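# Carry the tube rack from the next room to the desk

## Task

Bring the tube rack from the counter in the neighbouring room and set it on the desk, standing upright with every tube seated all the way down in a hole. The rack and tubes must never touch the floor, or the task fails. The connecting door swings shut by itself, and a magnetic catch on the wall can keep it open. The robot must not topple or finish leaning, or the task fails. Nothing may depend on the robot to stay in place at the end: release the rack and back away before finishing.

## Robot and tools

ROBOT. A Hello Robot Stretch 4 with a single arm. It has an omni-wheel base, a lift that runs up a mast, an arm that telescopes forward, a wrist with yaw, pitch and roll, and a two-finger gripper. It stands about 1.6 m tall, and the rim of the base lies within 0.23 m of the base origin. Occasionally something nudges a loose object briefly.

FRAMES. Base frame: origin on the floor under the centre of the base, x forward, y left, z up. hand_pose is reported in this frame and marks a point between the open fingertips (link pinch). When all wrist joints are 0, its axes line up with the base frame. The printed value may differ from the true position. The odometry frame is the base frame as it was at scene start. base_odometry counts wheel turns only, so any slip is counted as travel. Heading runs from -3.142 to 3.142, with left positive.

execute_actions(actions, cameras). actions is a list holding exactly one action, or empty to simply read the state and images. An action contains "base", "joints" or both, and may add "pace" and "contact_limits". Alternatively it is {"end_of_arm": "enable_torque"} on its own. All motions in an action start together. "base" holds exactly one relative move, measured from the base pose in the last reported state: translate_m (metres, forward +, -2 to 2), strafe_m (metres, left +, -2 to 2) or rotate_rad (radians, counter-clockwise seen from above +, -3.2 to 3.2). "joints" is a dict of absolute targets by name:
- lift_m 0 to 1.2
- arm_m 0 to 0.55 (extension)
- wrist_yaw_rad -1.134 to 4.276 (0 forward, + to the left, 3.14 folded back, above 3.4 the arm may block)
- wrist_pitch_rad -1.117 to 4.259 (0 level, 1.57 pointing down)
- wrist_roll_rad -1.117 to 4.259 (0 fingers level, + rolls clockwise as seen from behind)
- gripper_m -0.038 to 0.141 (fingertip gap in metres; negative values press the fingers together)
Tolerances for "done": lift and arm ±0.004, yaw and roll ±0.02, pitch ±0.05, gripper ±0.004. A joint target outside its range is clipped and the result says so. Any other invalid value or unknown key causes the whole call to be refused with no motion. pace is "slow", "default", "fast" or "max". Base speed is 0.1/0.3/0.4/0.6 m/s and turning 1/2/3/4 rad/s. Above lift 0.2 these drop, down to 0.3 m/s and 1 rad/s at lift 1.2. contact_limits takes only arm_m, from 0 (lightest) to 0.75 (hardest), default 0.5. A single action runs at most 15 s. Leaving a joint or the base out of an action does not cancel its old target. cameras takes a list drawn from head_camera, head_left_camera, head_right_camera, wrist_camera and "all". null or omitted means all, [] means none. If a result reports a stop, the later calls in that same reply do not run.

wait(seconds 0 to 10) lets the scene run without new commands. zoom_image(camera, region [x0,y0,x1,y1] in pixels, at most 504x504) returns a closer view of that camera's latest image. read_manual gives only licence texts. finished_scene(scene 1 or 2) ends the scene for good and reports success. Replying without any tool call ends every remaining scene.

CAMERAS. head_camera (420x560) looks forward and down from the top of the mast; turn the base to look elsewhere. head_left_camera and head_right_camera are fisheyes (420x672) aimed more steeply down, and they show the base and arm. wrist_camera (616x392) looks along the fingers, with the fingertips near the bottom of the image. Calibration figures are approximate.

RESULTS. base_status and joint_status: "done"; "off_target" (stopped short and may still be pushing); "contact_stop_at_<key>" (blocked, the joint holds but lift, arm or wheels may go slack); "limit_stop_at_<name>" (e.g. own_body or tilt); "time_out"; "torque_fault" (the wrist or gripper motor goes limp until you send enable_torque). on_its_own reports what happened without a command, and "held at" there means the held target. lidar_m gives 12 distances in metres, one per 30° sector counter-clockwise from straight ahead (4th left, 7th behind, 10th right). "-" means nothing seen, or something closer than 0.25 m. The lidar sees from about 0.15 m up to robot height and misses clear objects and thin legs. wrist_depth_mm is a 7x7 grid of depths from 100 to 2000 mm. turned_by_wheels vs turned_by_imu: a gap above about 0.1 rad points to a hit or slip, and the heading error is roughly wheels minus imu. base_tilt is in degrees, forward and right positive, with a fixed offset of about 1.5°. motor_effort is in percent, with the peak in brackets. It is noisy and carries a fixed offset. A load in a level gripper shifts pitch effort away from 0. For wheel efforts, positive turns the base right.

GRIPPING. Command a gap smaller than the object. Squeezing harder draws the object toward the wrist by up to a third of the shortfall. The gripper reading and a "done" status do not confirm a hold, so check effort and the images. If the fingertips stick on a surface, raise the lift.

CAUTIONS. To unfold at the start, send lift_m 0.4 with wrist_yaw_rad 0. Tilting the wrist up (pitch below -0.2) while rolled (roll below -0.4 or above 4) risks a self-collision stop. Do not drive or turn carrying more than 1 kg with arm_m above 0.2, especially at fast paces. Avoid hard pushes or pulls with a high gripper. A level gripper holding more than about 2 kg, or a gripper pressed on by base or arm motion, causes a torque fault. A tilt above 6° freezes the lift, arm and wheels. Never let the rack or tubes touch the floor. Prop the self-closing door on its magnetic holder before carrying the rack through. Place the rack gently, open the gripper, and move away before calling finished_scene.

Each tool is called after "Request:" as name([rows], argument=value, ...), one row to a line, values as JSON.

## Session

Request:
execute_actions(actions=[])

Scene clock: 0.00 s.
base_odometry: x=+0.000 y=+0.000 heading=+0.000 (m, m, rad; odometry frame)
turned_by_wheels: +0.000 (rad since the last result)
turned_by_imu: +0.000 (rad since the last result)
base_tilt: forward=+0.3 right=+0.2 (deg)
lidar_m: 0.69 0.82 0.78 0.78 0.91 1.61 3.02 1.08 0.90 0.87 0.81 0.68
base_status: not commanded
joint_positions: lift_m=+0.279 arm_m=+0.000 wrist_yaw_rad=+3.121 wrist_pitch_rad=-0.002 wrist_roll_rad=-0.005 gripper_m=+0.057
joint_status: not commanded
motor_effort: lift_m=+19 arm_m=+0 wrist_yaw_rad=-1 wrist_pitch_rad=-7 wrist_roll_rad=-1 gripper_m=+3 wheel_0=+0 wheel_1=+0 wheel_2=+0 (%)
hand_pose: x=-0.1160 y=+0.0933 z=+0.4575 quat_wxyz=(+0.010, +0.001, -0.002, +1.000) (m; base frame)
wrist_depth_mm: - 140 - - - - 1576 / - 127 200 - - - 1618 / - 131 193 - - - 1537 / 129 141 - - - - 1537 / - - - - - - 1499 / 1537 1661 196 1808 200 1756 1464 / 1118 1025 1205 124 1182 1160 1229
pictures: head_camera, head_left_camera, head_right_camera, wrist_camera
camera_calibration (this result's frames):
wrist_camera: T_world_to_cam=[[0.0312356, 0.999354, 0.0177841, -0.095793], [0.0113761, 0.0174361, -0.999783, 0.510229], [-0.999447, 0.0314312, -0.0108241, 0.11506], [0, 0, 0, 1]] pos_world=[0.112184, 0.0832182, 0.513067]
Images, in order (width x height): head_camera 420x560, head_left_camera 420x672, head_right_camera 420x672, wrist_camera 616x392.

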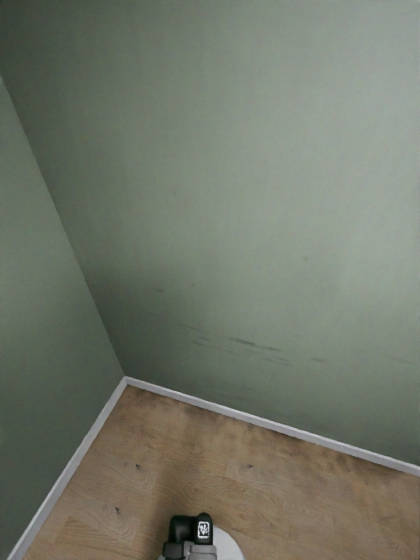

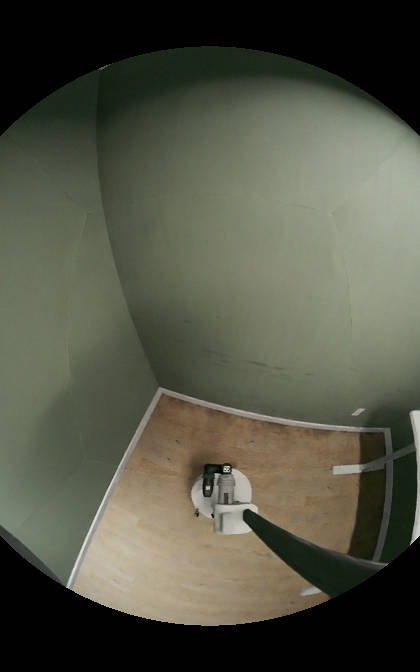

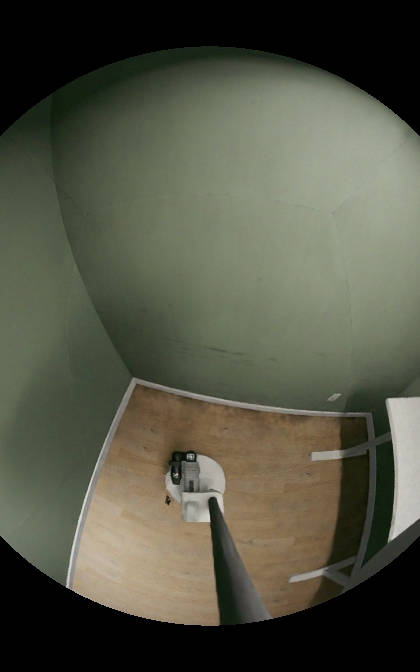

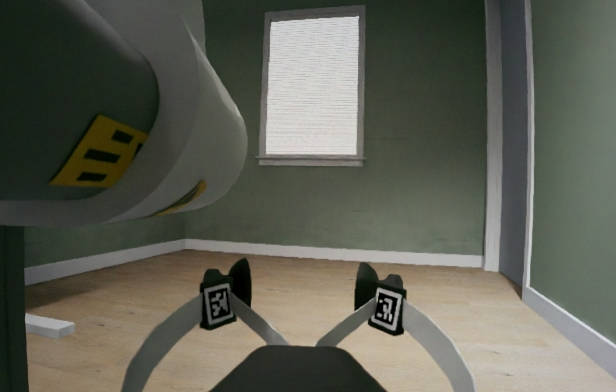

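Request:
execute_actions([
  {"base":{"rotate_rad":-0.27},"joints":{"lift_m":0.2},"pace":"fast"},
], cameras=["head_camera"])

Request:
execute_actions([
  {"base":{"translate_m":-2.0},"pace":"max"},
])

Scene clock: 8.77 s.
base_odometry: x=+0.000 y=+0.000 heading=-0.269 (m, m, rad; odometry frame)
turned_by_wheels: -0.269 (rad since the last result)
turned_by_imu: -0.272 (rad since the last result)
base_tilt: forward=+0.2 right=+0.3 (deg)
lidar_m: 0.68 0.72 0.81 0.77 0.81 1.14 3.05 1.34 0.95 0.87 0.91 0.73
base_status: done
joint_positions: lift_m=+0.200 arm_m=+0.000 wrist_yaw_rad=+3.121 wrist_pitch_rad=-0.002 wrist_roll_rad=-0.005 gripper_m=+0.057
joint_status: all done
motor_effort: lift_m=+14(13) arm_m=+0(1) wrist_yaw_rad=-1(1) wrist_pitch_rad=-7(6) wrist_roll_rad=-1(1) gripper_m=+0(3) wheel_0=+3(12) wheel_1=+2(9) wheel_2=+2(11) (%)
hand_pose: x=-0.1160 y=+0.0933 z=+0.3790 quat_wxyz=(+0.010, +0.001, -0.002, +1.000) (m; base frame)
wrist_depth_mm: - 140 - - - 1397 1008 / - 126 200 - - 1430 1008 / - 131 193 - - 1430 1008 / 129 141 - - - 1397 1008 / - - - - - 1397 991 / 1308 1397 196 1464 200 1255 960 / 946 866 1008 124 991 976 946
pictures: head_camera
Images, in order (width x height): head_camera 420x560.

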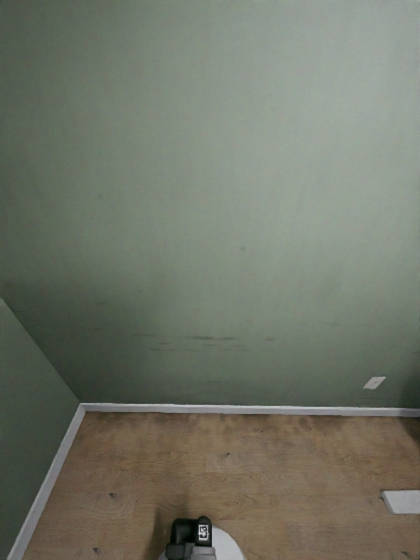

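Scene clock: 13.60 s.
base_odometry: x=-1.928 y=+0.533 heading=-0.270 (m, m, rad; odometry frame)
turned_by_wheels: -0.001 (rad since the last result)
turned_by_imu: -0.005 (rad since the last result)
base_tilt: forward=+0.1 right=+0.0 (deg)
lidar_m: 2.67 1.13 0.81 0.74 0.86 1.09 1.01 1.04 1.41 1.70 1.32 1.32
base_status: done
joint_positions: lift_m=+0.200 arm_m=+0.000 wrist_yaw_rad=+3.121 wrist_pitch_rad=-0.002 wrist_roll_rad=-0.005 gripper_m=+0.057
joint_status: not commanded
motor_effort: lift_m=+14(14) arm_m=+0(0) wrist_yaw_rad=-1(1) wrist_pitch_rad=-7(7) wrist_roll_rad=+0(0) gripper_m=-1(5) wheel_0=-4(12) wheel_1=-4(13) wheel_2=+0(17) (%)
hand_pose: x=-0.1160 y=+0.0933 z=+0.3790 quat_wxyz=(+0.010, +0.001, -0.002, +1.000) (m; base frame)
wrist_depth_mm: - 140 1160 1182 1182 1205 1042 / - 126 200 1182 1182 1205 1042 / - 131 193 1182 1182 1205 1060 / 129 141 1160 1182 1205 1205 1042 / 1138 1160 1160 1160 1205 1205 1042 / 1118 1138 196 1182 199 1205 1042 / 946 866 1008 124 991 976 991
pictures: head_camera, head_left_camera, head_right_camera, wrist_camera
camera_calibration (this result's frames):
wrist_camera: T_world_to_cam=[[0.03124, 0.999354, 0.0177842, -0.0943971], [0.011384, 0.017436, -0.999783, 0.431708], [-0.999447, 0.0314357, -0.0108319, 0.114214], [0, 0, 0, 1]] pos_world=[0.112185, 0.0832185, 0.43453]
Images, in order (width x height): head_camera 420x560, head_left_camera 420x672, head_right_camera 420x672, wrist_camera 616x392.

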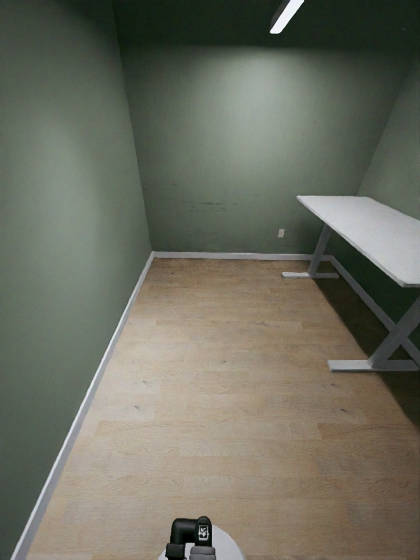

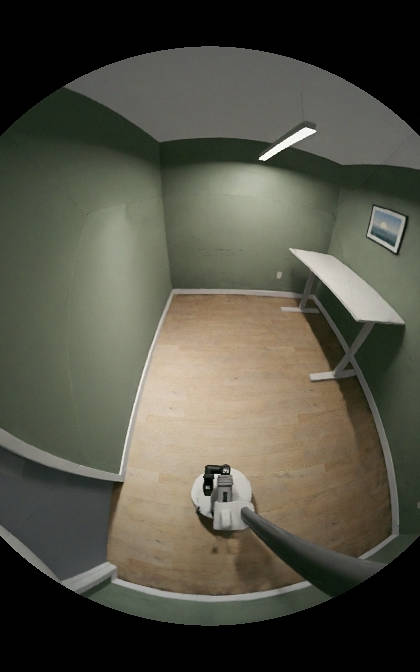

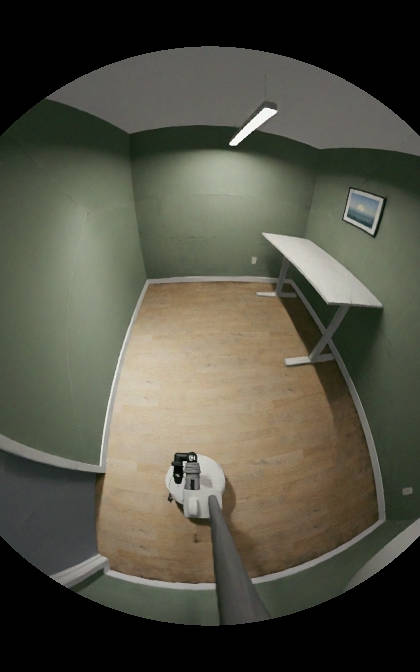

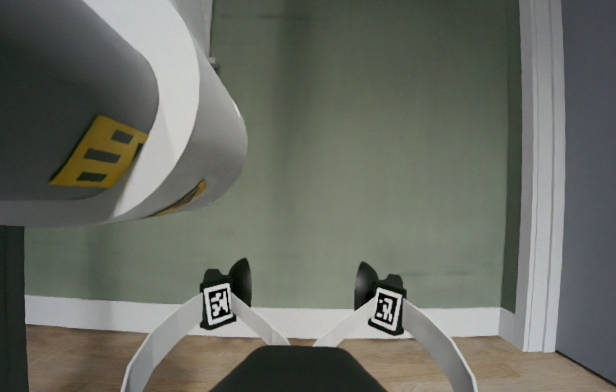

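Request:
execute_actions([
  {"base":{"translate_m":-0.26},"pace":"fast"},
], cameras=[])

Request:
execute_actions([
  {"base":{"strafe_m":0.52},"pace":"fast"},
], cameras=["head_left_camera","head_camera"])

Scene clock: 21.50 s.
base_odometry: x=-2.178 y=+0.603 heading=-0.271 (m, m, rad; odometry frame)
turned_by_wheels: -0.001 (rad since the last result)
turned_by_imu: -0.002 (rad since the last result)
base_tilt: forward=+0.1 right=+0.1 (deg)
lidar_m: 2.94 1.13 0.77 0.82 0.89 0.80 0.75 0.77 1.06 1.72 1.70 1.51
base_status: done
joint_positions: lift_m=+0.200 arm_m=+0.000 wrist_yaw_rad=+3.121 wrist_pitch_rad=-0.002 wrist_roll_rad=-0.005 gripper_m=+0.057
joint_status: not commanded
motor_effort: lift_m=+14(14) arm_m=+0(0) wrist_yaw_rad=-1(0) wrist_pitch_rad=-6(7) wrist_roll_rad=+0(1) gripper_m=-1(0) wheel_0=-5(13) wheel_1=-5(12) wheel_2=+3(16) (%)
hand_pose: x=-0.1160 y=+0.0933 z=+0.3790 quat_wxyz=(+0.010, +0.001, -0.002, +1.000) (m; base frame)
wrist_depth_mm: - 140 904 917 931 931 946 / - 127 200 931 931 931 946 / - 131 193 931 931 931 946 / 128 141 904 917 917 931 946 / 878 904 904 904 917 946 946 / 878 891 196 917 200 946 931 / 866 878 891 124 917 917 904
pictures: none
No camera images: the call's "cameras" was empty. Leave "cameras" out to get every camera's image.

Scene clock: 23.93 s.
base_odometry: x=-2.039 y=+1.104 heading=-0.271 (m, m, rad; odometry frame)
turned_by_wheels: +0.000 (rad since the last result)
turned_by_imu: +0.000 (rad since the last result)
base_tilt: forward=+0.2 right=+0.2 (deg)
lidar_m: 1.09 0.36 0.31 0.31 0.34 0.46 0.77 0.81 1.07 2.23 1.85 2.08
base_status: done
joint_positions: lift_m=+0.200 arm_m=+0.000 wrist_yaw_rad=+3.121 wrist_pitch_rad=-0.002 wrist_roll_rad=-0.005 gripper_m=+0.057
joint_status: not commanded
motor_effort: lift_m=+14(14) arm_m=+0(0) wrist_yaw_rad=-1(1) wrist_pitch_rad=-6(5) wrist_roll_rad=+0(1) gripper_m=-3(1) wheel_0=+0(15) wheel_1=+0(17) wheel_2=+0(2) (%)
hand_pose: x=-0.1160 y=+0.0933 z=+0.3790 quat_wxyz=(+0.010, +0.001, -0.002, +1.000) (m; base frame)
wrist_depth_mm: - 140 917 917 768 504 370 / - 126 200 917 768 508 375 / - 131 193 917 759 508 375 / 129 141 917 917 759 508 364 / 891 904 917 917 768 500 368 / 891 904 196 917 199 492 364 / 878 878 904 124 750 421 355
pictures: head_camera, head_left_camera
Images, in order (width x height): head_camera 420x560, head_left_camera 420x672.

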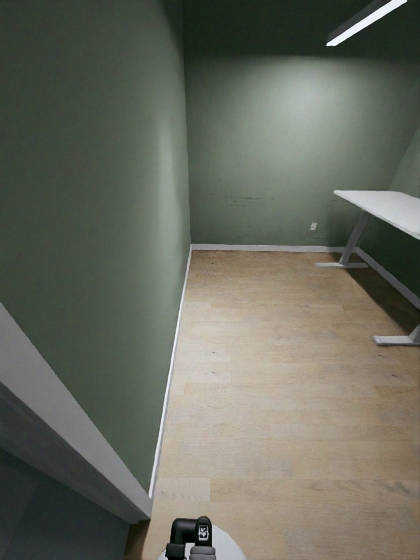

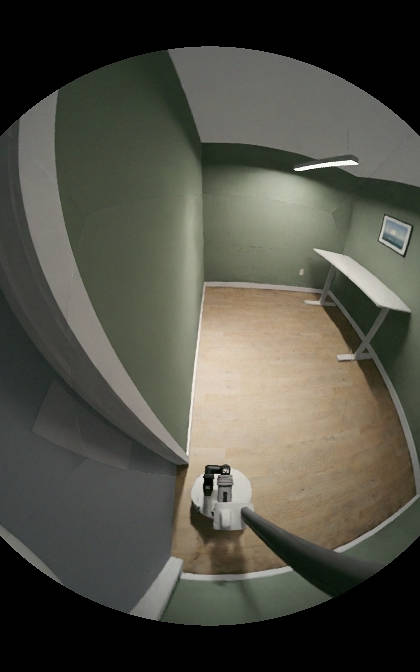

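Request:
execute_actions([
  {"base":{"translate_m":-0.07}},
], cameras=[])

Request:
execute_actions([
  {"base":{"strafe_m":0.4},"pace":"slow"},
], cameras=["head_left_camera","head_camera"])

Scene clock: 29.27 s.
base_odometry: x=-2.106 y=+1.122 heading=-0.271 (m, m, rad; odometry frame)
turned_by_wheels: -0.001 (rad since the last result)
turned_by_imu: -0.002 (rad since the last result)
base_tilt: forward=+0.2 right=+0.0 (deg)
lidar_m: 1.08 0.36 0.32 0.29 0.32 0.48 0.69 0.73 0.98 2.22 1.92 2.09
base_status: done
joint_positions: lift_m=+0.200 arm_m=+0.000 wrist_yaw_rad=+3.121 wrist_pitch_rad=-0.002 wrist_roll_rad=-0.005 gripper_m=+0.057
joint_status: not commanded
motor_effort: lift_m=+14(14) arm_m=+0(0) wrist_yaw_rad=+0(1) wrist_pitch_rad=-6(6) wrist_roll_rad=+0(0) gripper_m=+0(6) wheel_0=-6(12) wheel_1=-6(12) wheel_2=+4(11) (%)
hand_pose: x=-0.1160 y=+0.0933 z=+0.3790 quat_wxyz=(+0.010, +0.001, -0.002, +1.000) (m; base frame)
wrist_depth_mm: - 140 842 842 699 504 370 / - 127 200 854 699 508 370 / - 131 193 854 699 508 373 / 129 141 842 854 699 508 362 / 820 831 842 854 699 496 366 / 820 831 196 854 200 488 362 / 820 820 831 124 691 421 355
pictures: none
No camera images: the call's "cameras" was empty. Leave "cameras" out to get every camera's image.

Scene clock: 34.40 s.
base_odometry: x=-1.999 y=+1.507 heading=-0.270 (m, m, rad; odometry frame)
turned_by_wheels: +0.001 (rad since the last result)
turned_by_imu: +0.001 (rad since the last result)
base_tilt: forward=+0.1 right=+0.1 (deg)
lidar_m: 0.25 2.49 0.26 0.25 - 0.25 0.30 0.73 1.04 2.64 2.22 0.26
base_status: done
joint_positions: lift_m=+0.200 arm_m=+0.000 wrist_yaw_rad=+3.121 wrist_pitch_rad=-0.002 wrist_roll_rad=-0.005 gripper_m=+0.057
joint_status: not commanded
motor_effort: lift_m=+15(14) arm_m=+0(0) wrist_yaw_rad=+1(0) wrist_pitch_rad=-6(6) wrist_roll_rad=+0(0) gripper_m=-4(1) wheel_0=-19(27) wheel_1=+27(25) wheel_2=+3(4) (%)
hand_pose: x=-0.1160 y=+0.0933 z=+0.3790 quat_wxyz=(+0.010, +0.001, -0.002, +1.000) (m; base frame)
wrist_depth_mm: - 140 549 384 271 207 - / - 127 200 379 271 207 178 / - 131 193 377 271 207 179 / 129 141 484 377 270 207 179 / 831 831 621 373 266 206 178 / 831 831 196 370 200 204 176 / 820 831 668 124 257 189 -
pictures: head_camera, head_left_camera
Images, in order (width x height): head_camera 420x560, head_left_camera 420x672.

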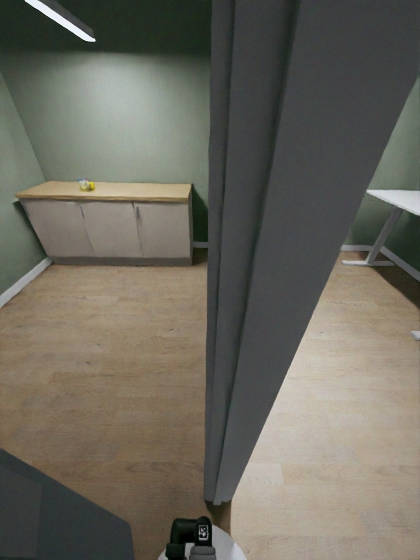

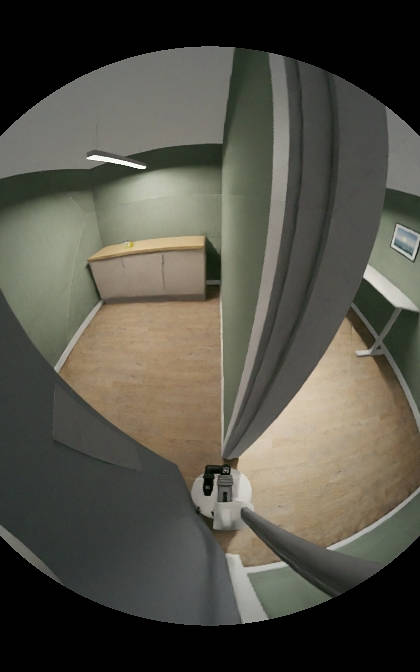

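Request:
execute_actions([
  {"base":{"translate_m":-0.05},"pace":"slow"},
], cameras=[])

Request:
execute_actions([
  {"base":{"strafe_m":0.48},"pace":"slow"},
], cameras=["head_left_camera"])

Request:
execute_actions([
  {"base":{"translate_m":-0.3},"pace":"slow"},
], cameras=["head_left_camera"])

Scene clock: 43.83 s.
base_odometry: x=-2.047 y=+1.520 heading=-0.271 (m, m, rad; odometry frame)
turned_by_wheels: -0.001 (rad since the last result)
turned_by_imu: -0.003 (rad since the last result)
base_tilt: forward=+0.1 right=+0.1 (deg)
lidar_m: 0.30 2.52 0.26 0.25 - 0.25 0.28 0.55 0.95 2.57 2.24 0.32
base_status: done
joint_positions: lift_m=+0.200 arm_m=+0.000 wrist_yaw_rad=+3.121 wrist_pitch_rad=-0.002 wrist_roll_rad=-0.005 gripper_m=+0.057
joint_status: not commanded
motor_effort: lift_m=+14(14) arm_m=+0(0) wrist_yaw_rad=-1(1) wrist_pitch_rad=-7(6) wrist_roll_rad=-1(0) gripper_m=-2(3) wheel_0=-22(23) wheel_1=-7(24) wheel_2=+17(21) (%)
hand_pose: x=-0.1160 y=+0.0933 z=+0.3790 quat_wxyz=(+0.010, +0.001, -0.002, +1.000) (m; base frame)
wrist_depth_mm: - 140 500 368 267 209 - / - 126 201 366 267 210 182 / - 131 193 364 267 210 182 / 129 141 455 362 267 209 182 / 778 788 554 357 264 208 181 / 778 778 196 357 200 206 180 / 768 699 597 124 256 192 -
pictures: none
No camera images: the call's "cameras" was empty. Leave "cameras" out to get every camera's image.

Scene clock: 49.77 s.
base_odometry: x=-1.918 y=+1.981 heading=-0.271 (m, m, rad; odometry frame)
turned_by_wheels: +0.000 (rad since the last result)
turned_by_imu: +0.209 (rad since the last result)
base_tilt: forward=+0.1 right=+0.2 (deg)
lidar_m: 2.47 2.03 1.69 0.25 0.25 - 0.25 0.34 1.13 3.00 0.55 0.76
base_status: done
joint_positions: lift_m=+0.200 arm_m=+0.000 wrist_yaw_rad=+3.121 wrist_pitch_rad=-0.002 wrist_roll_rad=-0.005 gripper_m=+0.057
joint_status: not commanded
motor_effort: lift_m=+14(14) arm_m=+0(0) wrist_yaw_rad=+0(1) wrist_pitch_rad=-6(7) wrist_roll_rad=+0(1) gripper_m=-7(2) wheel_0=-14(27) wheel_1=+10(33) wheel_2=+8(17) (%)
hand_pose: x=-0.1160 y=+0.0933 z=+0.3790 quat_wxyz=(+0.010, +0.001, -0.002, +1.000) (m; base frame)
wrist_depth_mm: - 140 343 303 260 227 - / - 127 200 301 260 227 209 / - 131 193 301 260 227 208 / 129 141 329 301 259 227 207 / 569 445 355 300 258 226 206 / 580 442 196 298 200 225 207 / 580 430 364 124 254 216 -
pictures: head_left_camera
Images, in order (width x height): head_left_camera 420x672.

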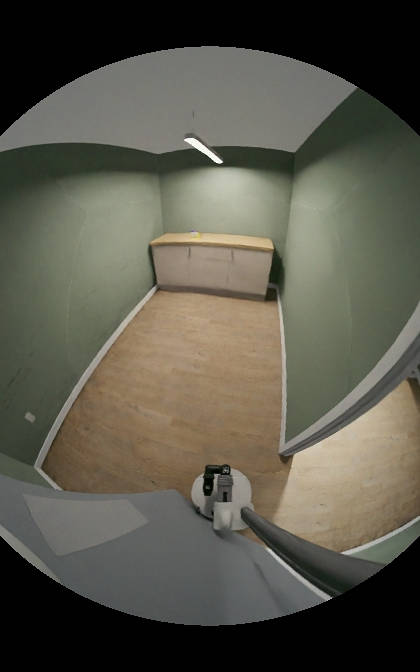

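Scene clock: 54.03 s.
base_odometry: x=-2.203 y=+2.061 heading=-0.271 (m, m, rad; odometry frame)
turned_by_wheels: +0.000 (rad since the last result)
turned_by_imu: -0.070 (rad since the last result)
base_tilt: forward=+0.2 right=+0.1 (deg)
lidar_m: 2.73 2.15 1.69 1.01 0.26 0.25 - 0.25 0.29 3.00 0.79 0.75
base_status: translate_m contact_stop (by the wheels' count: -0.296 of -0.300)
joint_positions: lift_m=+0.200 arm_m=+0.000 wrist_yaw_rad=+3.121 wrist_pitch_rad=-0.002 wrist_roll_rad=-0.005 gripper_m=+0.057
joint_status: not commanded
on_its_own: the wheels are slack since a contact_stop
motor_effort: lift_m=+16(17) arm_m=+0(1) wrist_yaw_rad=+1(2) wrist_pitch_rad=-6(6) wrist_roll_rad=+0(0) gripper_m=-2(4) wheel_0=+0(32) wheel_1=-1(38) wheel_2=+0(36) (%)
hand_pose: x=-0.1160 y=+0.0933 z=+0.3788 quat_wxyz=(+0.010, +0.001, -0.002, +1.000) (m; base frame)
wrist_depth_mm: - 140 325 324 324 324 322 / - 126 200 325 324 322 322 / - 131 194 324 322 322 320 / 129 141 325 324 324 322 320 / 327 327 325 324 325 322 322 / 329 327 196 324 200 322 320 / 327 327 325 124 324 322 320
pictures: head_left_camera
Images, in order (width x height): head_left_camera 420x672.

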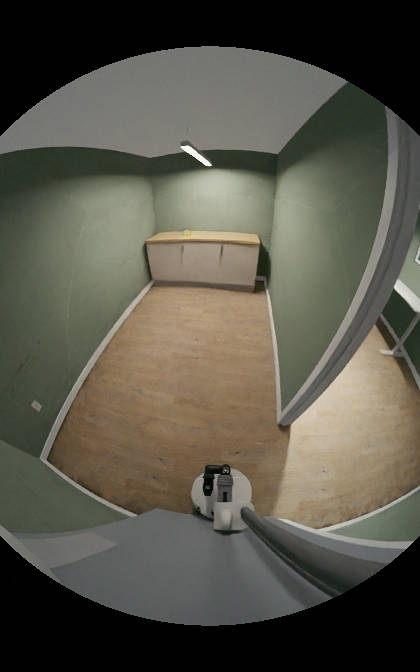

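Request:
execute_actions([
  {"base":{"strafe_m":0.2},"pace":"slow"},
], cameras=["head_left_camera","head_camera"])

Scene clock: 59.33 s.
base_odometry: x=-2.182 y=+2.121 heading=-0.273 (m, m, rad; odometry frame)
turned_by_wheels: -0.002 (rad since the last result)
turned_by_imu: -0.003 (rad since the last result)
base_tilt: forward=+0.1 right=+0.1 (deg)
lidar_m: 2.72 2.06 1.63 0.99 0.28 0.25 - 0.25 0.28 2.95 0.78 0.79
base_status: strafe_m contact_stop (by the wheels' count: +0.063 of +0.200)
joint_positions: lift_m=+0.200 arm_m=+0.000 wrist_yaw_rad=+3.121 wrist_pitch_rad=-0.002 wrist_roll_rad=-0.005 gripper_m=+0.057
joint_status: not commanded
on_its_own: the wheels are slack since a contact_stop
motor_effort: lift_m=+17(17) arm_m=+0(0) wrist_yaw_rad=-1(1) wrist_pitch_rad=-6(7) wrist_roll_rad=+0(0) gripper_m=-4(4) wheel_0=+0(35) wheel_1=+0(15) wheel_2=+0(34) (%)
hand_pose: x=-0.1160 y=+0.0933 z=+0.3788 quat_wxyz=(+0.010, +0.001, -0.002, +1.000) (m; base frame)
wrist_depth_mm: - 140 327 325 324 324 324 / - 127 200 325 325 324 322 / - 131 193 325 325 324 322 / 129 141 327 325 325 324 322 / 329 327 329 325 325 324 324 / 329 329 196 325 199 322 324 / 329 327 327 124 324 324 324
pictures: head_camera, head_left_camera
Images, in order (width x height): head_camera 420x560, head_left_camera 420x672.

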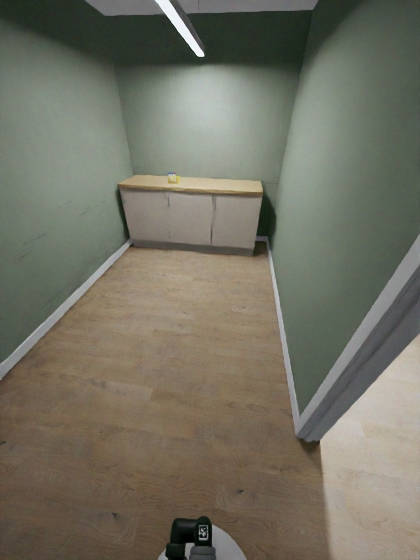

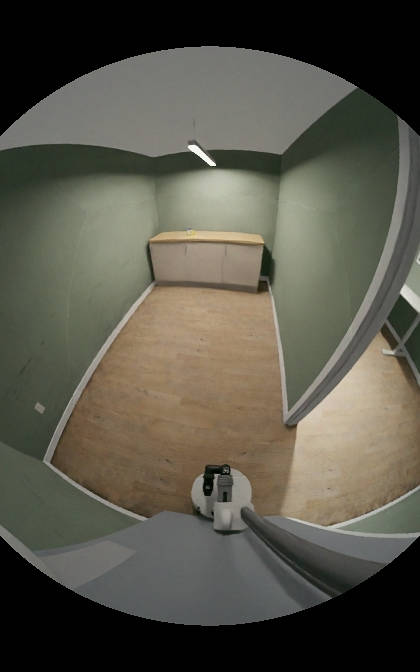

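Request:
execute_actions([
  {"base":{"translate_m":0.2}},
], cameras=[])

Request:
execute_actions([
  {"base":{"rotate_rad":-0.135}},
], cameras=["head_left_camera","head_camera"])

Scene clock: 65.90 s.
base_odometry: x=-1.990 y=+2.067 heading=-0.272 (m, m, rad; odometry frame)
turned_by_wheels: +0.000 (rad since the last result)
turned_by_imu: -0.001 (rad since the last result)
base_tilt: forward=+0.2 right=+0.2 (deg)
lidar_m: 2.52 2.03 1.61 1.52 0.53 0.40 0.39 0.40 0.61 3.13 0.64 0.81
base_status: done
joint_positions: lift_m=+0.200 arm_m=+0.000 wrist_yaw_rad=+3.121 wrist_pitch_rad=-0.002 wrist_roll_rad=-0.005 gripper_m=+0.057
joint_status: not commanded
motor_effort: lift_m=+17(17) arm_m=+0(0) wrist_yaw_rad=+0(0) wrist_pitch_rad=-6(7) wrist_roll_rad=-1(1) gripper_m=-4(1) wheel_0=+4(12) wheel_1=+5(11) wheel_2=-3(13) (%)
hand_pose: x=-0.1160 y=+0.0933 z=+0.3788 quat_wxyz=(+0.010, +0.001, -0.002, +1.000) (m; base frame)
wrist_depth_mm: - 140 525 525 521 521 654 / - 127 200 525 525 525 647 / - 131 193 525 521 521 654 / 129 141 525 525 525 521 647 / 530 530 530 525 525 521 647 / 530 525 196 525 199 521 647 / 535 530 525 124 525 521 647
pictures: none
No camera images: the call's "cameras" was empty. Leave "cameras" out to get every camera's image.

Scene clock: 66.70 s.
base_odometry: x=-1.990 y=+2.067 heading=-0.406 (m, m, rad; odometry frame)
turned_by_wheels: -0.134 (rad since the last result)
turned_by_imu: -0.135 (rad since the last result)
base_tilt: forward=+0.1 right=+0.0 (deg)
lidar_m: 1.95 2.27 1.66 1.58 0.82 0.41 0.38 0.40 0.52 2.12 0.66 0.72
base_status: done
joint_positions: lift_m=+0.200 arm_m=+0.000 wrist_yaw_rad=+3.121 wrist_pitch_rad=-0.002 wrist_roll_rad=-0.005 gripper_m=+0.057
joint_status: not commanded
motor_effort: lift_m=+17(16) arm_m=+0(0) wrist_yaw_rad=+0(0) wrist_pitch_rad=-7(6) wrist_roll_rad=+0(0) gripper_m=-4(7) wheel_0=+6(10) wheel_1=+4(10) wheel_2=+5(8) (%)
hand_pose: x=-0.1160 y=+0.0933 z=+0.3788 quat_wxyz=(+0.010, +0.001, -0.002, +1.000) (m; base frame)
wrist_depth_mm: - 140 525 539 554 715 715 / - 127 200 539 554 715 723 / - 131 193 544 554 707 715 / 129 141 521 539 559 715 715 / 500 512 525 544 559 707 715 / 500 512 196 539 200 707 715 / 496 508 521 124 559 707 723
pictures: head_camera, head_left_camera
Images, in order (width x height): head_camera 420x560, head_left_camera 420x672.

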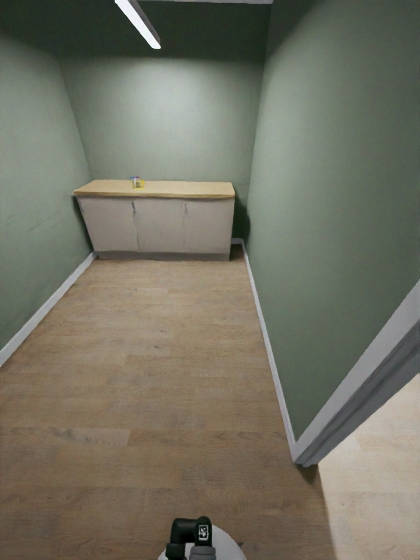

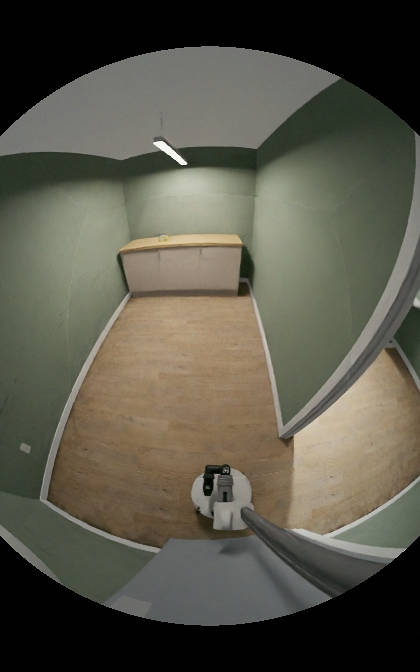

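Request:
execute_actions([
  {"base":{"strafe_m":0.9},"pace":"max"},
], cameras=[])

Request:
execute_actions([
  {"base":{"translate_m":1.78},"joints":{"lift_m":0.95,"wrist_yaw_rad":0,"wrist_pitch_rad":0.3,"gripper_m":0.141},"pace":"max"},
], cameras=["wrist_camera","head_camera"])

Scene clock: 74.77 s.
base_odometry: x=-1.634 y=+2.894 heading=-0.406 (m, m, rad; odometry frame)
turned_by_wheels: +0.000 (rad since the last result)
turned_by_imu: -0.001 (rad since the last result)
base_tilt: forward=+0.2 right=+0.1 (deg)
lidar_m: 2.51 0.99 0.70 0.68 0.73 0.58 0.54 0.56 0.67 2.23 1.44 1.99
base_status: done
joint_positions: lift_m=+0.200 arm_m=+0.000 wrist_yaw_rad=+3.121 wrist_pitch_rad=-0.002 wrist_roll_rad=-0.005 gripper_m=+0.057
joint_status: not commanded
motor_effort: lift_m=+17(17) arm_m=+0(0) wrist_yaw_rad=+0(0) wrist_pitch_rad=-7(7) wrist_roll_rad=+0(0) gripper_m=-4(2) wheel_0=-2(16) wheel_1=-1(19) wheel_2=+0(3) (%)
hand_pose: x=-0.1160 y=+0.0933 z=+0.3788 quat_wxyz=(+0.010, +0.001, -0.002, +1.000) (m; base frame)
wrist_depth_mm: - 140 691 699 707 715 723 / - 126 200 699 699 715 723 / - 131 193 699 707 715 715 / 128 141 691 699 707 715 715 / 683 683 699 707 707 715 723 / 676 683 196 707 200 715 723 / 676 683 691 124 707 715 723
pictures: none
No camera images: the call's "cameras" was empty. Leave "cameras" out to get every camera's image.

Scene clock: 79.23 s.
base_odometry: x=+0.001 y=+2.191 heading=-0.406 (m, m, rad; odometry frame)
turned_by_wheels: +0.001 (rad since the last result)
turned_by_imu: +0.002 (rad since the last result)
base_tilt: forward=+0.1 right=+0.2 (deg)
lidar_m: 0.74 0.79 0.70 0.67 0.73 1.00 2.30 2.29 1.46 1.37 1.10 0.80
base_status: done
joint_positions: lift_m=+0.950 arm_m=+0.000 wrist_yaw_rad=+0.000 wrist_pitch_rad=+0.302 wrist_roll_rad=-0.005 gripper_m=+0.141
joint_status: all done
motor_effort: lift_m=+21(24) arm_m=+0(0) wrist_yaw_rad=-1(7) wrist_pitch_rad=-6(8) wrist_roll_rad=-1(1) gripper_m=+2(4) wheel_0=+3(12) wheel_1=+2(11) wheel_2=+2(19) (%)
hand_pose: x=+0.4461 y=-0.0874 z=+1.0422 quat_wxyz=(+0.989, -0.002, +0.150, +0.000) (m; base frame)
wrist_depth_mm: 1060 1060 1078 1098 1078 1078 1078 / 1098 1118 1138 1118 1138 1118 1098 / 1118 1138 1160 1160 1182 1182 1182 / 768 788 741 759 842 866 891 / 609 585 591 609 621 627 627 / 640 627 634 640 634 640 668 / 668 668 676 124 683 691 691
pictures: head_camera, wrist_camera
camera_calibration (this result's frames):
wrist_camera: T_world_to_cam=[[-0.00492235, -0.999783, 0.0202259, -0.10431], [-0.309393, -0.0177111, -0.950769, 1.18045], [0.950921, -0.0109378, -0.309239, 0.126158], [0, 0, 0, 1]] pos_world=[0.244742, -0.0820004, 1.16345]
Images, in order (width x height): head_camera 420x560, wrist_camera 616x392.

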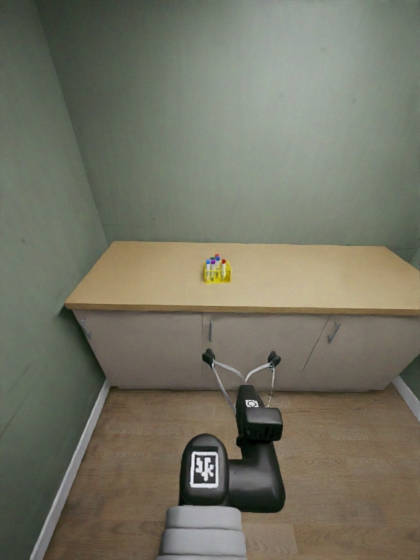

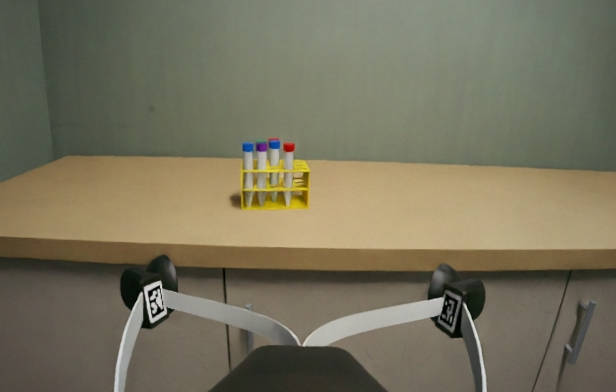

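Request:
zoom_image(camera="wrist_camera", region=[220, 125, 330, 225])

Request:
zoom_image(camera="head_camera", region=[185, 240, 255, 310])

Region (220, 125, 330, 225) of wrist_camera's 616x392 image, scaled by 4.582; it fills the top 458 rows of this view, and the rest is white.

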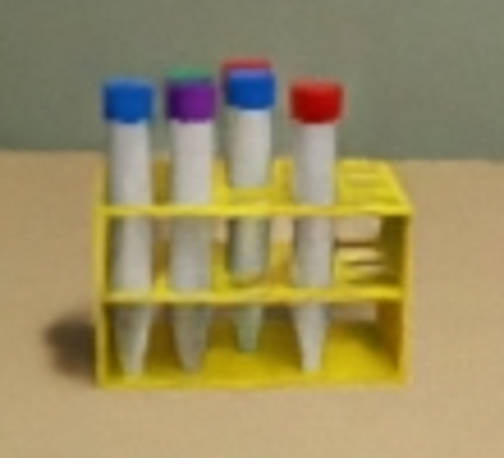

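Region (185, 240, 255, 310) of head_camera's 420x560 image, scaled by 7.200, with more detail than that image has.

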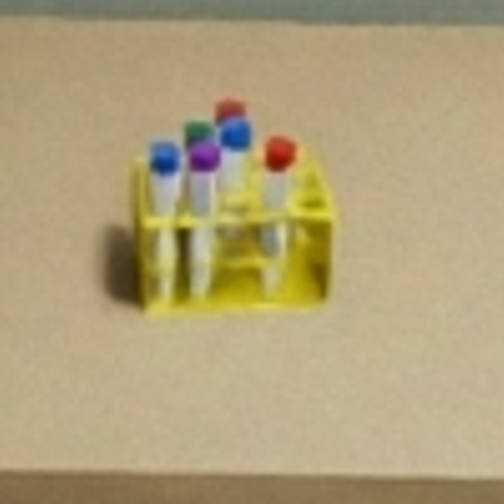

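Request:
execute_actions([
  {"base":{"rotate_rad":0.085},"joints":{"lift_m":0.9}},
], cameras=[])

Request:
execute_actions([
  {"base":{"strafe_m":-0.04}},
], cameras=[])

Request:
execute_actions([
  {"base":{"translate_m":0.3},"joints":{"arm_m":0.1}},
], cameras=["wrist_camera","head_camera"])

Scene clock: 93.97 s.
base_odometry: x=+0.001 y=+2.191 heading=-0.322 (m, m, rad; odometry frame)
turned_by_wheels: +0.084 (rad since the last result)
turned_by_imu: +0.083 (rad since the last result)
base_tilt: forward=+0.2 right=+0.1 (deg)
lidar_m: 0.72 0.80 0.68 0.67 0.74 1.08 2.26 1.82 1.43 1.38 1.03 0.76
base_status: done
joint_positions: lift_m=+0.900 arm_m=+0.000 wrist_yaw_rad=+0.000 wrist_pitch_rad=+0.302 wrist_roll_rad=-0.005 gripper_m=+0.141
joint_status: all done
motor_effort: lift_m=+13(21) arm_m=+0(1) wrist_yaw_rad=+1(0) wrist_pitch_rad=-6(5) wrist_roll_rad=-1(0) gripper_m=-3(2) wheel_0=-7(10) wheel_1=-6(9) wheel_2=-5(8) (%)
hand_pose: x=+0.4461 y=-0.0874 z=+0.9928 quat_wxyz=(+0.989, -0.002, +0.150, +0.000) (m; base frame)
wrist_depth_mm: 991 1118 1098 1078 1060 1042 1025 / 1025 1138 1118 1138 1098 1098 1060 / 976 1138 1160 732 1118 1118 1118 / 615 634 647 661 676 699 715 / 634 621 615 603 597 585 559 / 676 654 634 627 615 603 609 / 707 699 683 124 654 647 640
pictures: none
No camera images: the call's "cameras" was empty. Leave "cameras" out to get every camera's image.

Scene clock: 95.00 s.
base_odometry: x=-0.011 y=+2.153 heading=-0.322 (m, m, rad; odometry frame)
turned_by_wheels: +0.000 (rad since the last result)
turned_by_imu: +0.000 (rad since the last result)
base_tilt: forward=+0.1 right=+0.2 (deg)
lidar_m: 0.73 0.81 0.76 0.72 0.79 1.16 2.27 1.81 1.37 1.34 0.99 0.76
base_status: done
joint_positions: lift_m=+0.900 arm_m=+0.000 wrist_yaw_rad=+0.000 wrist_pitch_rad=+0.302 wrist_roll_rad=-0.005 gripper_m=+0.141
joint_status: not commanded
motor_effort: lift_m=+13(13) arm_m=+0(0) wrist_yaw_rad=-1(0) wrist_pitch_rad=-6(5) wrist_roll_rad=-1(1) gripper_m=+1(1) wheel_0=+5(13) wheel_1=-4(12) wheel_2=+0(2) (%)
hand_pose: x=+0.4460 y=-0.0874 z=+0.9928 quat_wxyz=(+0.989, -0.002, +0.150, +0.000) (m; base frame)
wrist_depth_mm: 1042 1118 1098 1078 1060 1025 1008 / 1060 1138 1118 1118 1098 1078 1060 / 1025 1138 1160 723 1138 1118 1098 / 621 634 647 661 683 707 715 / 634 615 615 603 597 559 554 / 676 647 634 621 609 597 609 / 707 691 676 124 654 647 640
pictures: none
No camera images: the call's "cameras" was empty. Leave "cameras" out to get every camera's image.

Scene clock: 97.47 s.
base_odometry: x=+0.273 y=+2.059 heading=-0.321 (m, m, rad; odometry frame)
turned_by_wheels: +0.000 (rad since the last result)
turned_by_imu: +0.000 (rad since the last result)
base_tilt: forward=+0.2 right=+0.2 (deg)
lidar_m: 0.44 0.49 0.70 0.69 0.75 1.13 2.55 1.83 1.40 1.37 0.64 0.47
base_status: done
joint_positions: lift_m=+0.900 arm_m=+0.098 wrist_yaw_rad=+0.000 wrist_pitch_rad=+0.302 wrist_roll_rad=-0.005 gripper_m=+0.141
joint_status: all done
motor_effort: lift_m=+14(14) arm_m=+8(9) wrist_yaw_rad=+0(0) wrist_pitch_rad=-6(6) wrist_roll_rad=+0(0) gripper_m=+0(3) wheel_0=+5(14) wheel_1=+5(9) wheel_2=-3(13) (%)
hand_pose: x=+0.5448 y=-0.0874 z=+0.9927 quat_wxyz=(+0.989, -0.002, +0.150, +0.000) (m; base frame)
wrist_depth_mm: 741 723 715 707 699 676 668 / 768 759 741 732 723 699 699 / 809 788 778 768 759 741 732 / 609 627 544 343 676 691 715 / 424 433 342 353 459 466 466 / 324 300 322 340 317 317 347 / 271 267 282 124 290 278 287
pictures: head_camera, wrist_camera
camera_calibration (this result's frames):
wrist_camera: T_world_to_cam=[[-0.00502573, -0.999783, 0.020226, -0.102796], [-0.309394, -0.0176792, -0.95077, 1.16401], [0.950921, -0.0110361, -0.309238, 0.0169745], [0, 0, 0, 1]] pos_world=[0.34348, -0.082008, 1.11404]
Images, in order (width x height): head_camera 420x560, wrist_camera 616x392.

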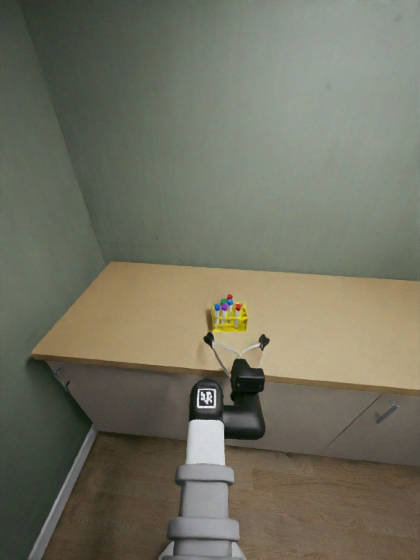

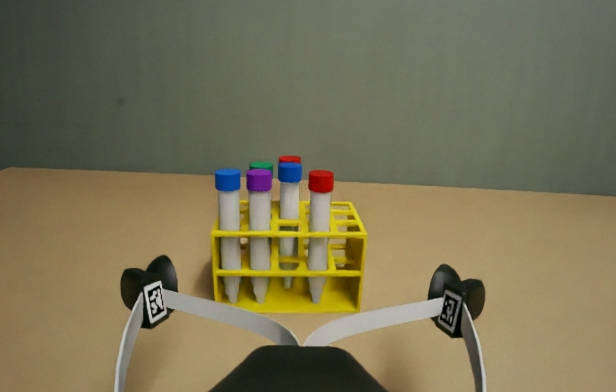

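Request:
execute_actions([
  {"base":{"strafe_m":0.009},"joints":{"lift_m":0.852,"arm_m":0.16},"pace":"slow"},
], cameras=["wrist_camera"])

Scene clock: 106.43 s.
base_odometry: x=+0.276 y=+2.067 heading=-0.321 (m, m, rad; odometry frame)
turned_by_wheels: +0.000 (rad since the last result)
turned_by_imu: -0.001 (rad since the last result)
base_tilt: forward=+0.1 right=+0.2 (deg)
lidar_m: 0.46 0.45 0.70 0.69 0.75 1.12 2.59 1.83 1.41 1.37 0.61 0.46
base_status: done
joint_positions: lift_m=+0.852 arm_m=+0.158 wrist_yaw_rad=+0.000 wrist_pitch_rad=+0.302 wrist_roll_rad=-0.005 gripper_m=+0.141
joint_status: all done
motor_effort: lift_m=+13(6) arm_m=+9(8) wrist_yaw_rad=+0(1) wrist_pitch_rad=-6(6) wrist_roll_rad=+0(1) gripper_m=+0(4) wheel_0=-5(8) wheel_1=+6(9) wheel_2=+0(2) (%)
hand_pose: x=+0.6047 y=-0.0874 z=+0.9448 quat_wxyz=(+0.989, -0.002, +0.150, +0.000) (m; base frame)
wrist_depth_mm: 683 668 661 647 640 627 615 / 715 699 691 676 661 647 640 / 741 723 661 265 691 676 676 / 466 477 251 272 466 525 539 / 322 330 260 268 319 353 357 / 245 228 244 263 241 239 264 / 206 204 214 124 220 211 -
pictures: wrist_camera
camera_calibration (this result's frames):
wrist_camera: T_world_to_cam=[[-0.00503311, -0.999783, 0.0202259, -0.101523], [-0.309394, -0.0176768, -0.95077, 1.13697], [0.950921, -0.0110431, -0.309238, -0.0548484], [0, 0, 0, 1]] pos_world=[0.403418, -0.0820086, 1.06609]
Images, in order (width x height): wrist_camera 616x392.

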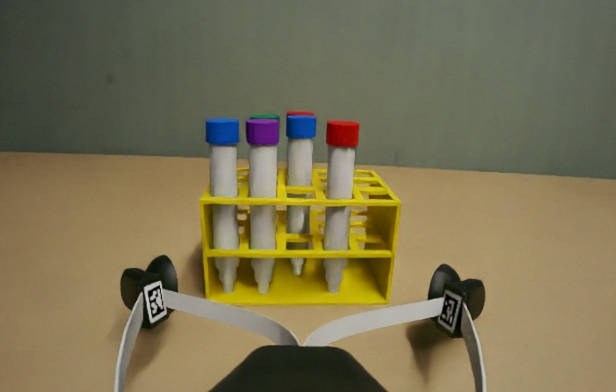

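Request:
execute_actions([
  {"joints":{"lift_m":0.856,"arm_m":0.222},"pace":"slow"},
], cameras=["wrist_camera"])

Scene clock: 112.80 s.
base_odometry: x=+0.276 y=+2.067 heading=-0.321 (m, m, rad; odometry frame)
turned_by_wheels: +0.000 (rad since the last result)
turned_by_imu: -0.002 (rad since the last result)
base_tilt: forward=+0.1 right=+0.1 (deg)
lidar_m: 0.45 0.49 0.71 0.69 0.76 1.09 2.57 1.84 1.40 1.35 0.60 0.46
base_status: not commanded
joint_positions: lift_m=+0.856 arm_m=+0.220 wrist_yaw_rad=+0.000 wrist_pitch_rad=+0.302 wrist_roll_rad=-0.005 gripper_m=+0.141
joint_status: all done
motor_effort: lift_m=+23(15) arm_m=+9(10) wrist_yaw_rad=+0(0) wrist_pitch_rad=-6(6) wrist_roll_rad=-1(0) gripper_m=-1(1) wheel_0=-5(5) wheel_1=+6(6) wheel_2=+0(0) (%)
hand_pose: x=+0.6667 y=-0.0874 z=+0.9480 quat_wxyz=(+0.989, -0.002, +0.150, +0.000) (m; base frame)
wrist_depth_mm: 627 609 603 597 585 569 564 / 647 634 627 615 609 597 580 / 676 661 189 634 627 621 615 / 477 484 188 219 480 535 549 / 327 338 196 222 211 362 362 / 250 231 200 207 210 245 270 / 210 207 215 124 216 215 -
pictures: wrist_camera
camera_calibration (this result's frames):
wrist_camera: T_world_to_cam=[[-0.00503756, -0.999783, 0.0202261, -0.101274], [-0.309394, -0.0176756, -0.95077, 1.1592], [0.950921, -0.0110474, -0.309238, -0.1128], [0, 0, 0, 1]] pos_world=[0.465404, -0.0820089, 1.0693]
Images, in order (width x height): wrist_camera 616x392.

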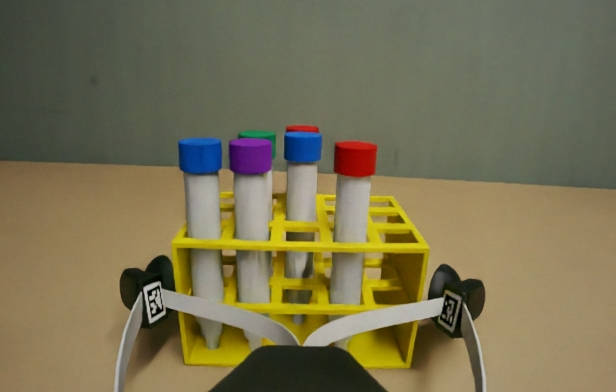

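Request:
execute_actions([
  {"joints":{"gripper_m":0.06}},
], cameras=["wrist_camera"])

Request:
execute_actions([
  {"joints":{"lift_m":0.9},"pace":"slow"},
], cameras=["wrist_camera"])

Scene clock: 119.90 s.
base_odometry: x=+0.276 y=+2.067 heading=-0.321 (m, m, rad; odometry frame)
turned_by_wheels: +0.000 (rad since the last result)
turned_by_imu: -0.002 (rad since the last result)
base_tilt: forward=+0.0 right=+0.1 (deg)
lidar_m: 0.45 0.48 0.71 0.68 0.75 1.09 2.55 1.86 1.41 1.37 0.59 0.47
base_status: not commanded
joint_positions: lift_m=+0.856 arm_m=+0.220 wrist_yaw_rad=+0.000 wrist_pitch_rad=+0.303 wrist_roll_rad=-0.005 gripper_m=+0.061
joint_status: all done
motor_effort: lift_m=+23(23) arm_m=+9(9) wrist_yaw_rad=-1(1) wrist_pitch_rad=-9(10) wrist_roll_rad=-1(0) gripper_m=-30(35) wheel_0=-5(5) wheel_1=+6(6) wheel_2=+0(0) (%)
hand_pose: x=+0.6666 y=-0.0874 z=+0.9477 quat_wxyz=(+0.989, -0.002, +0.151, +0.000) (m; base frame)
wrist_depth_mm: 621 609 603 597 585 569 564 / 647 634 627 615 603 597 580 / 676 668 164 191 627 621 609 / 473 480 168 197 436 530 544 / 327 332 176 190 181 357 359 / 249 177 183 203 189 184 267 / 199 206 190 152 195 206 -
pictures: wrist_camera
camera_calibration (this result's frames):
wrist_camera: T_world_to_cam=[[-0.00501413, -0.999783, 0.020232, -0.10129], [-0.310495, -0.0176757, -0.950411, 1.15927], [0.950562, -0.0110474, -0.310339, -0.111538], [0, 0, 0, 1]] pos_world=[0.465463, -0.0820089, 1.06922]
Images, in order (width x height): wrist_camera 616x392.

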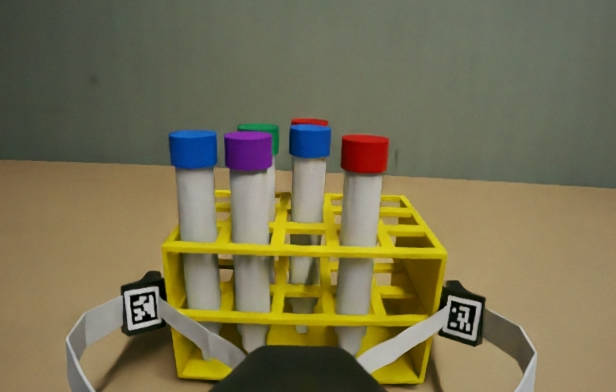

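Scene clock: 121.13 s.
base_odometry: x=+0.276 y=+2.067 heading=-0.321 (m, m, rad; odometry frame)
turned_by_wheels: +0.000 (rad since the last result)
turned_by_imu: +0.000 (rad since the last result)
base_tilt: forward=+0.0 right=+0.1 (deg)
lidar_m: 0.44 0.49 0.71 0.68 0.74 1.13 2.56 1.80 1.42 1.36 0.60 0.44
base_status: not commanded
joint_positions: lift_m=+0.900 arm_m=+0.220 wrist_yaw_rad=+0.000 wrist_pitch_rad=+0.303 wrist_roll_rad=-0.005 gripper_m=+0.061
joint_status: all done
motor_effort: lift_m=+23(24) arm_m=+9(9) wrist_yaw_rad=-1(0) wrist_pitch_rad=-9(9) wrist_roll_rad=+0(0) gripper_m=-32(32) wheel_0=-5(5) wheel_1=+6(7) wheel_2=+0(0) (%)
hand_pose: x=+0.6666 y=-0.0874 z=+0.9916 quat_wxyz=(+0.989, -0.002, +0.151, +0.000) (m; base frame)
wrist_depth_mm: 627 615 603 597 580 569 564 / 640 640 621 621 603 597 585 / 676 668 163 192 627 621 609 / 603 621 169 199 559 640 634 / 418 427 176 190 181 462 462 / 317 177 183 203 188 185 343 / 256 266 190 152 195 264 -
pictures: wrist_camera
camera_calibration (this result's frames):
wrist_camera: T_world_to_cam=[[-0.00501383, -0.999783, 0.0202322, -0.102179], [-0.310504, -0.0176759, -0.950408, 1.20105], [0.950559, -0.0110474, -0.310348, -0.0978875], [0, 0, 0, 1]] pos_world=[0.465465, -0.0820089, 1.11317]
Images, in order (width x height): wrist_camera 616x392.

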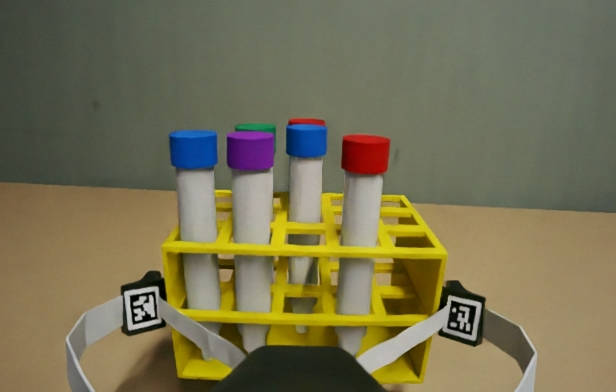

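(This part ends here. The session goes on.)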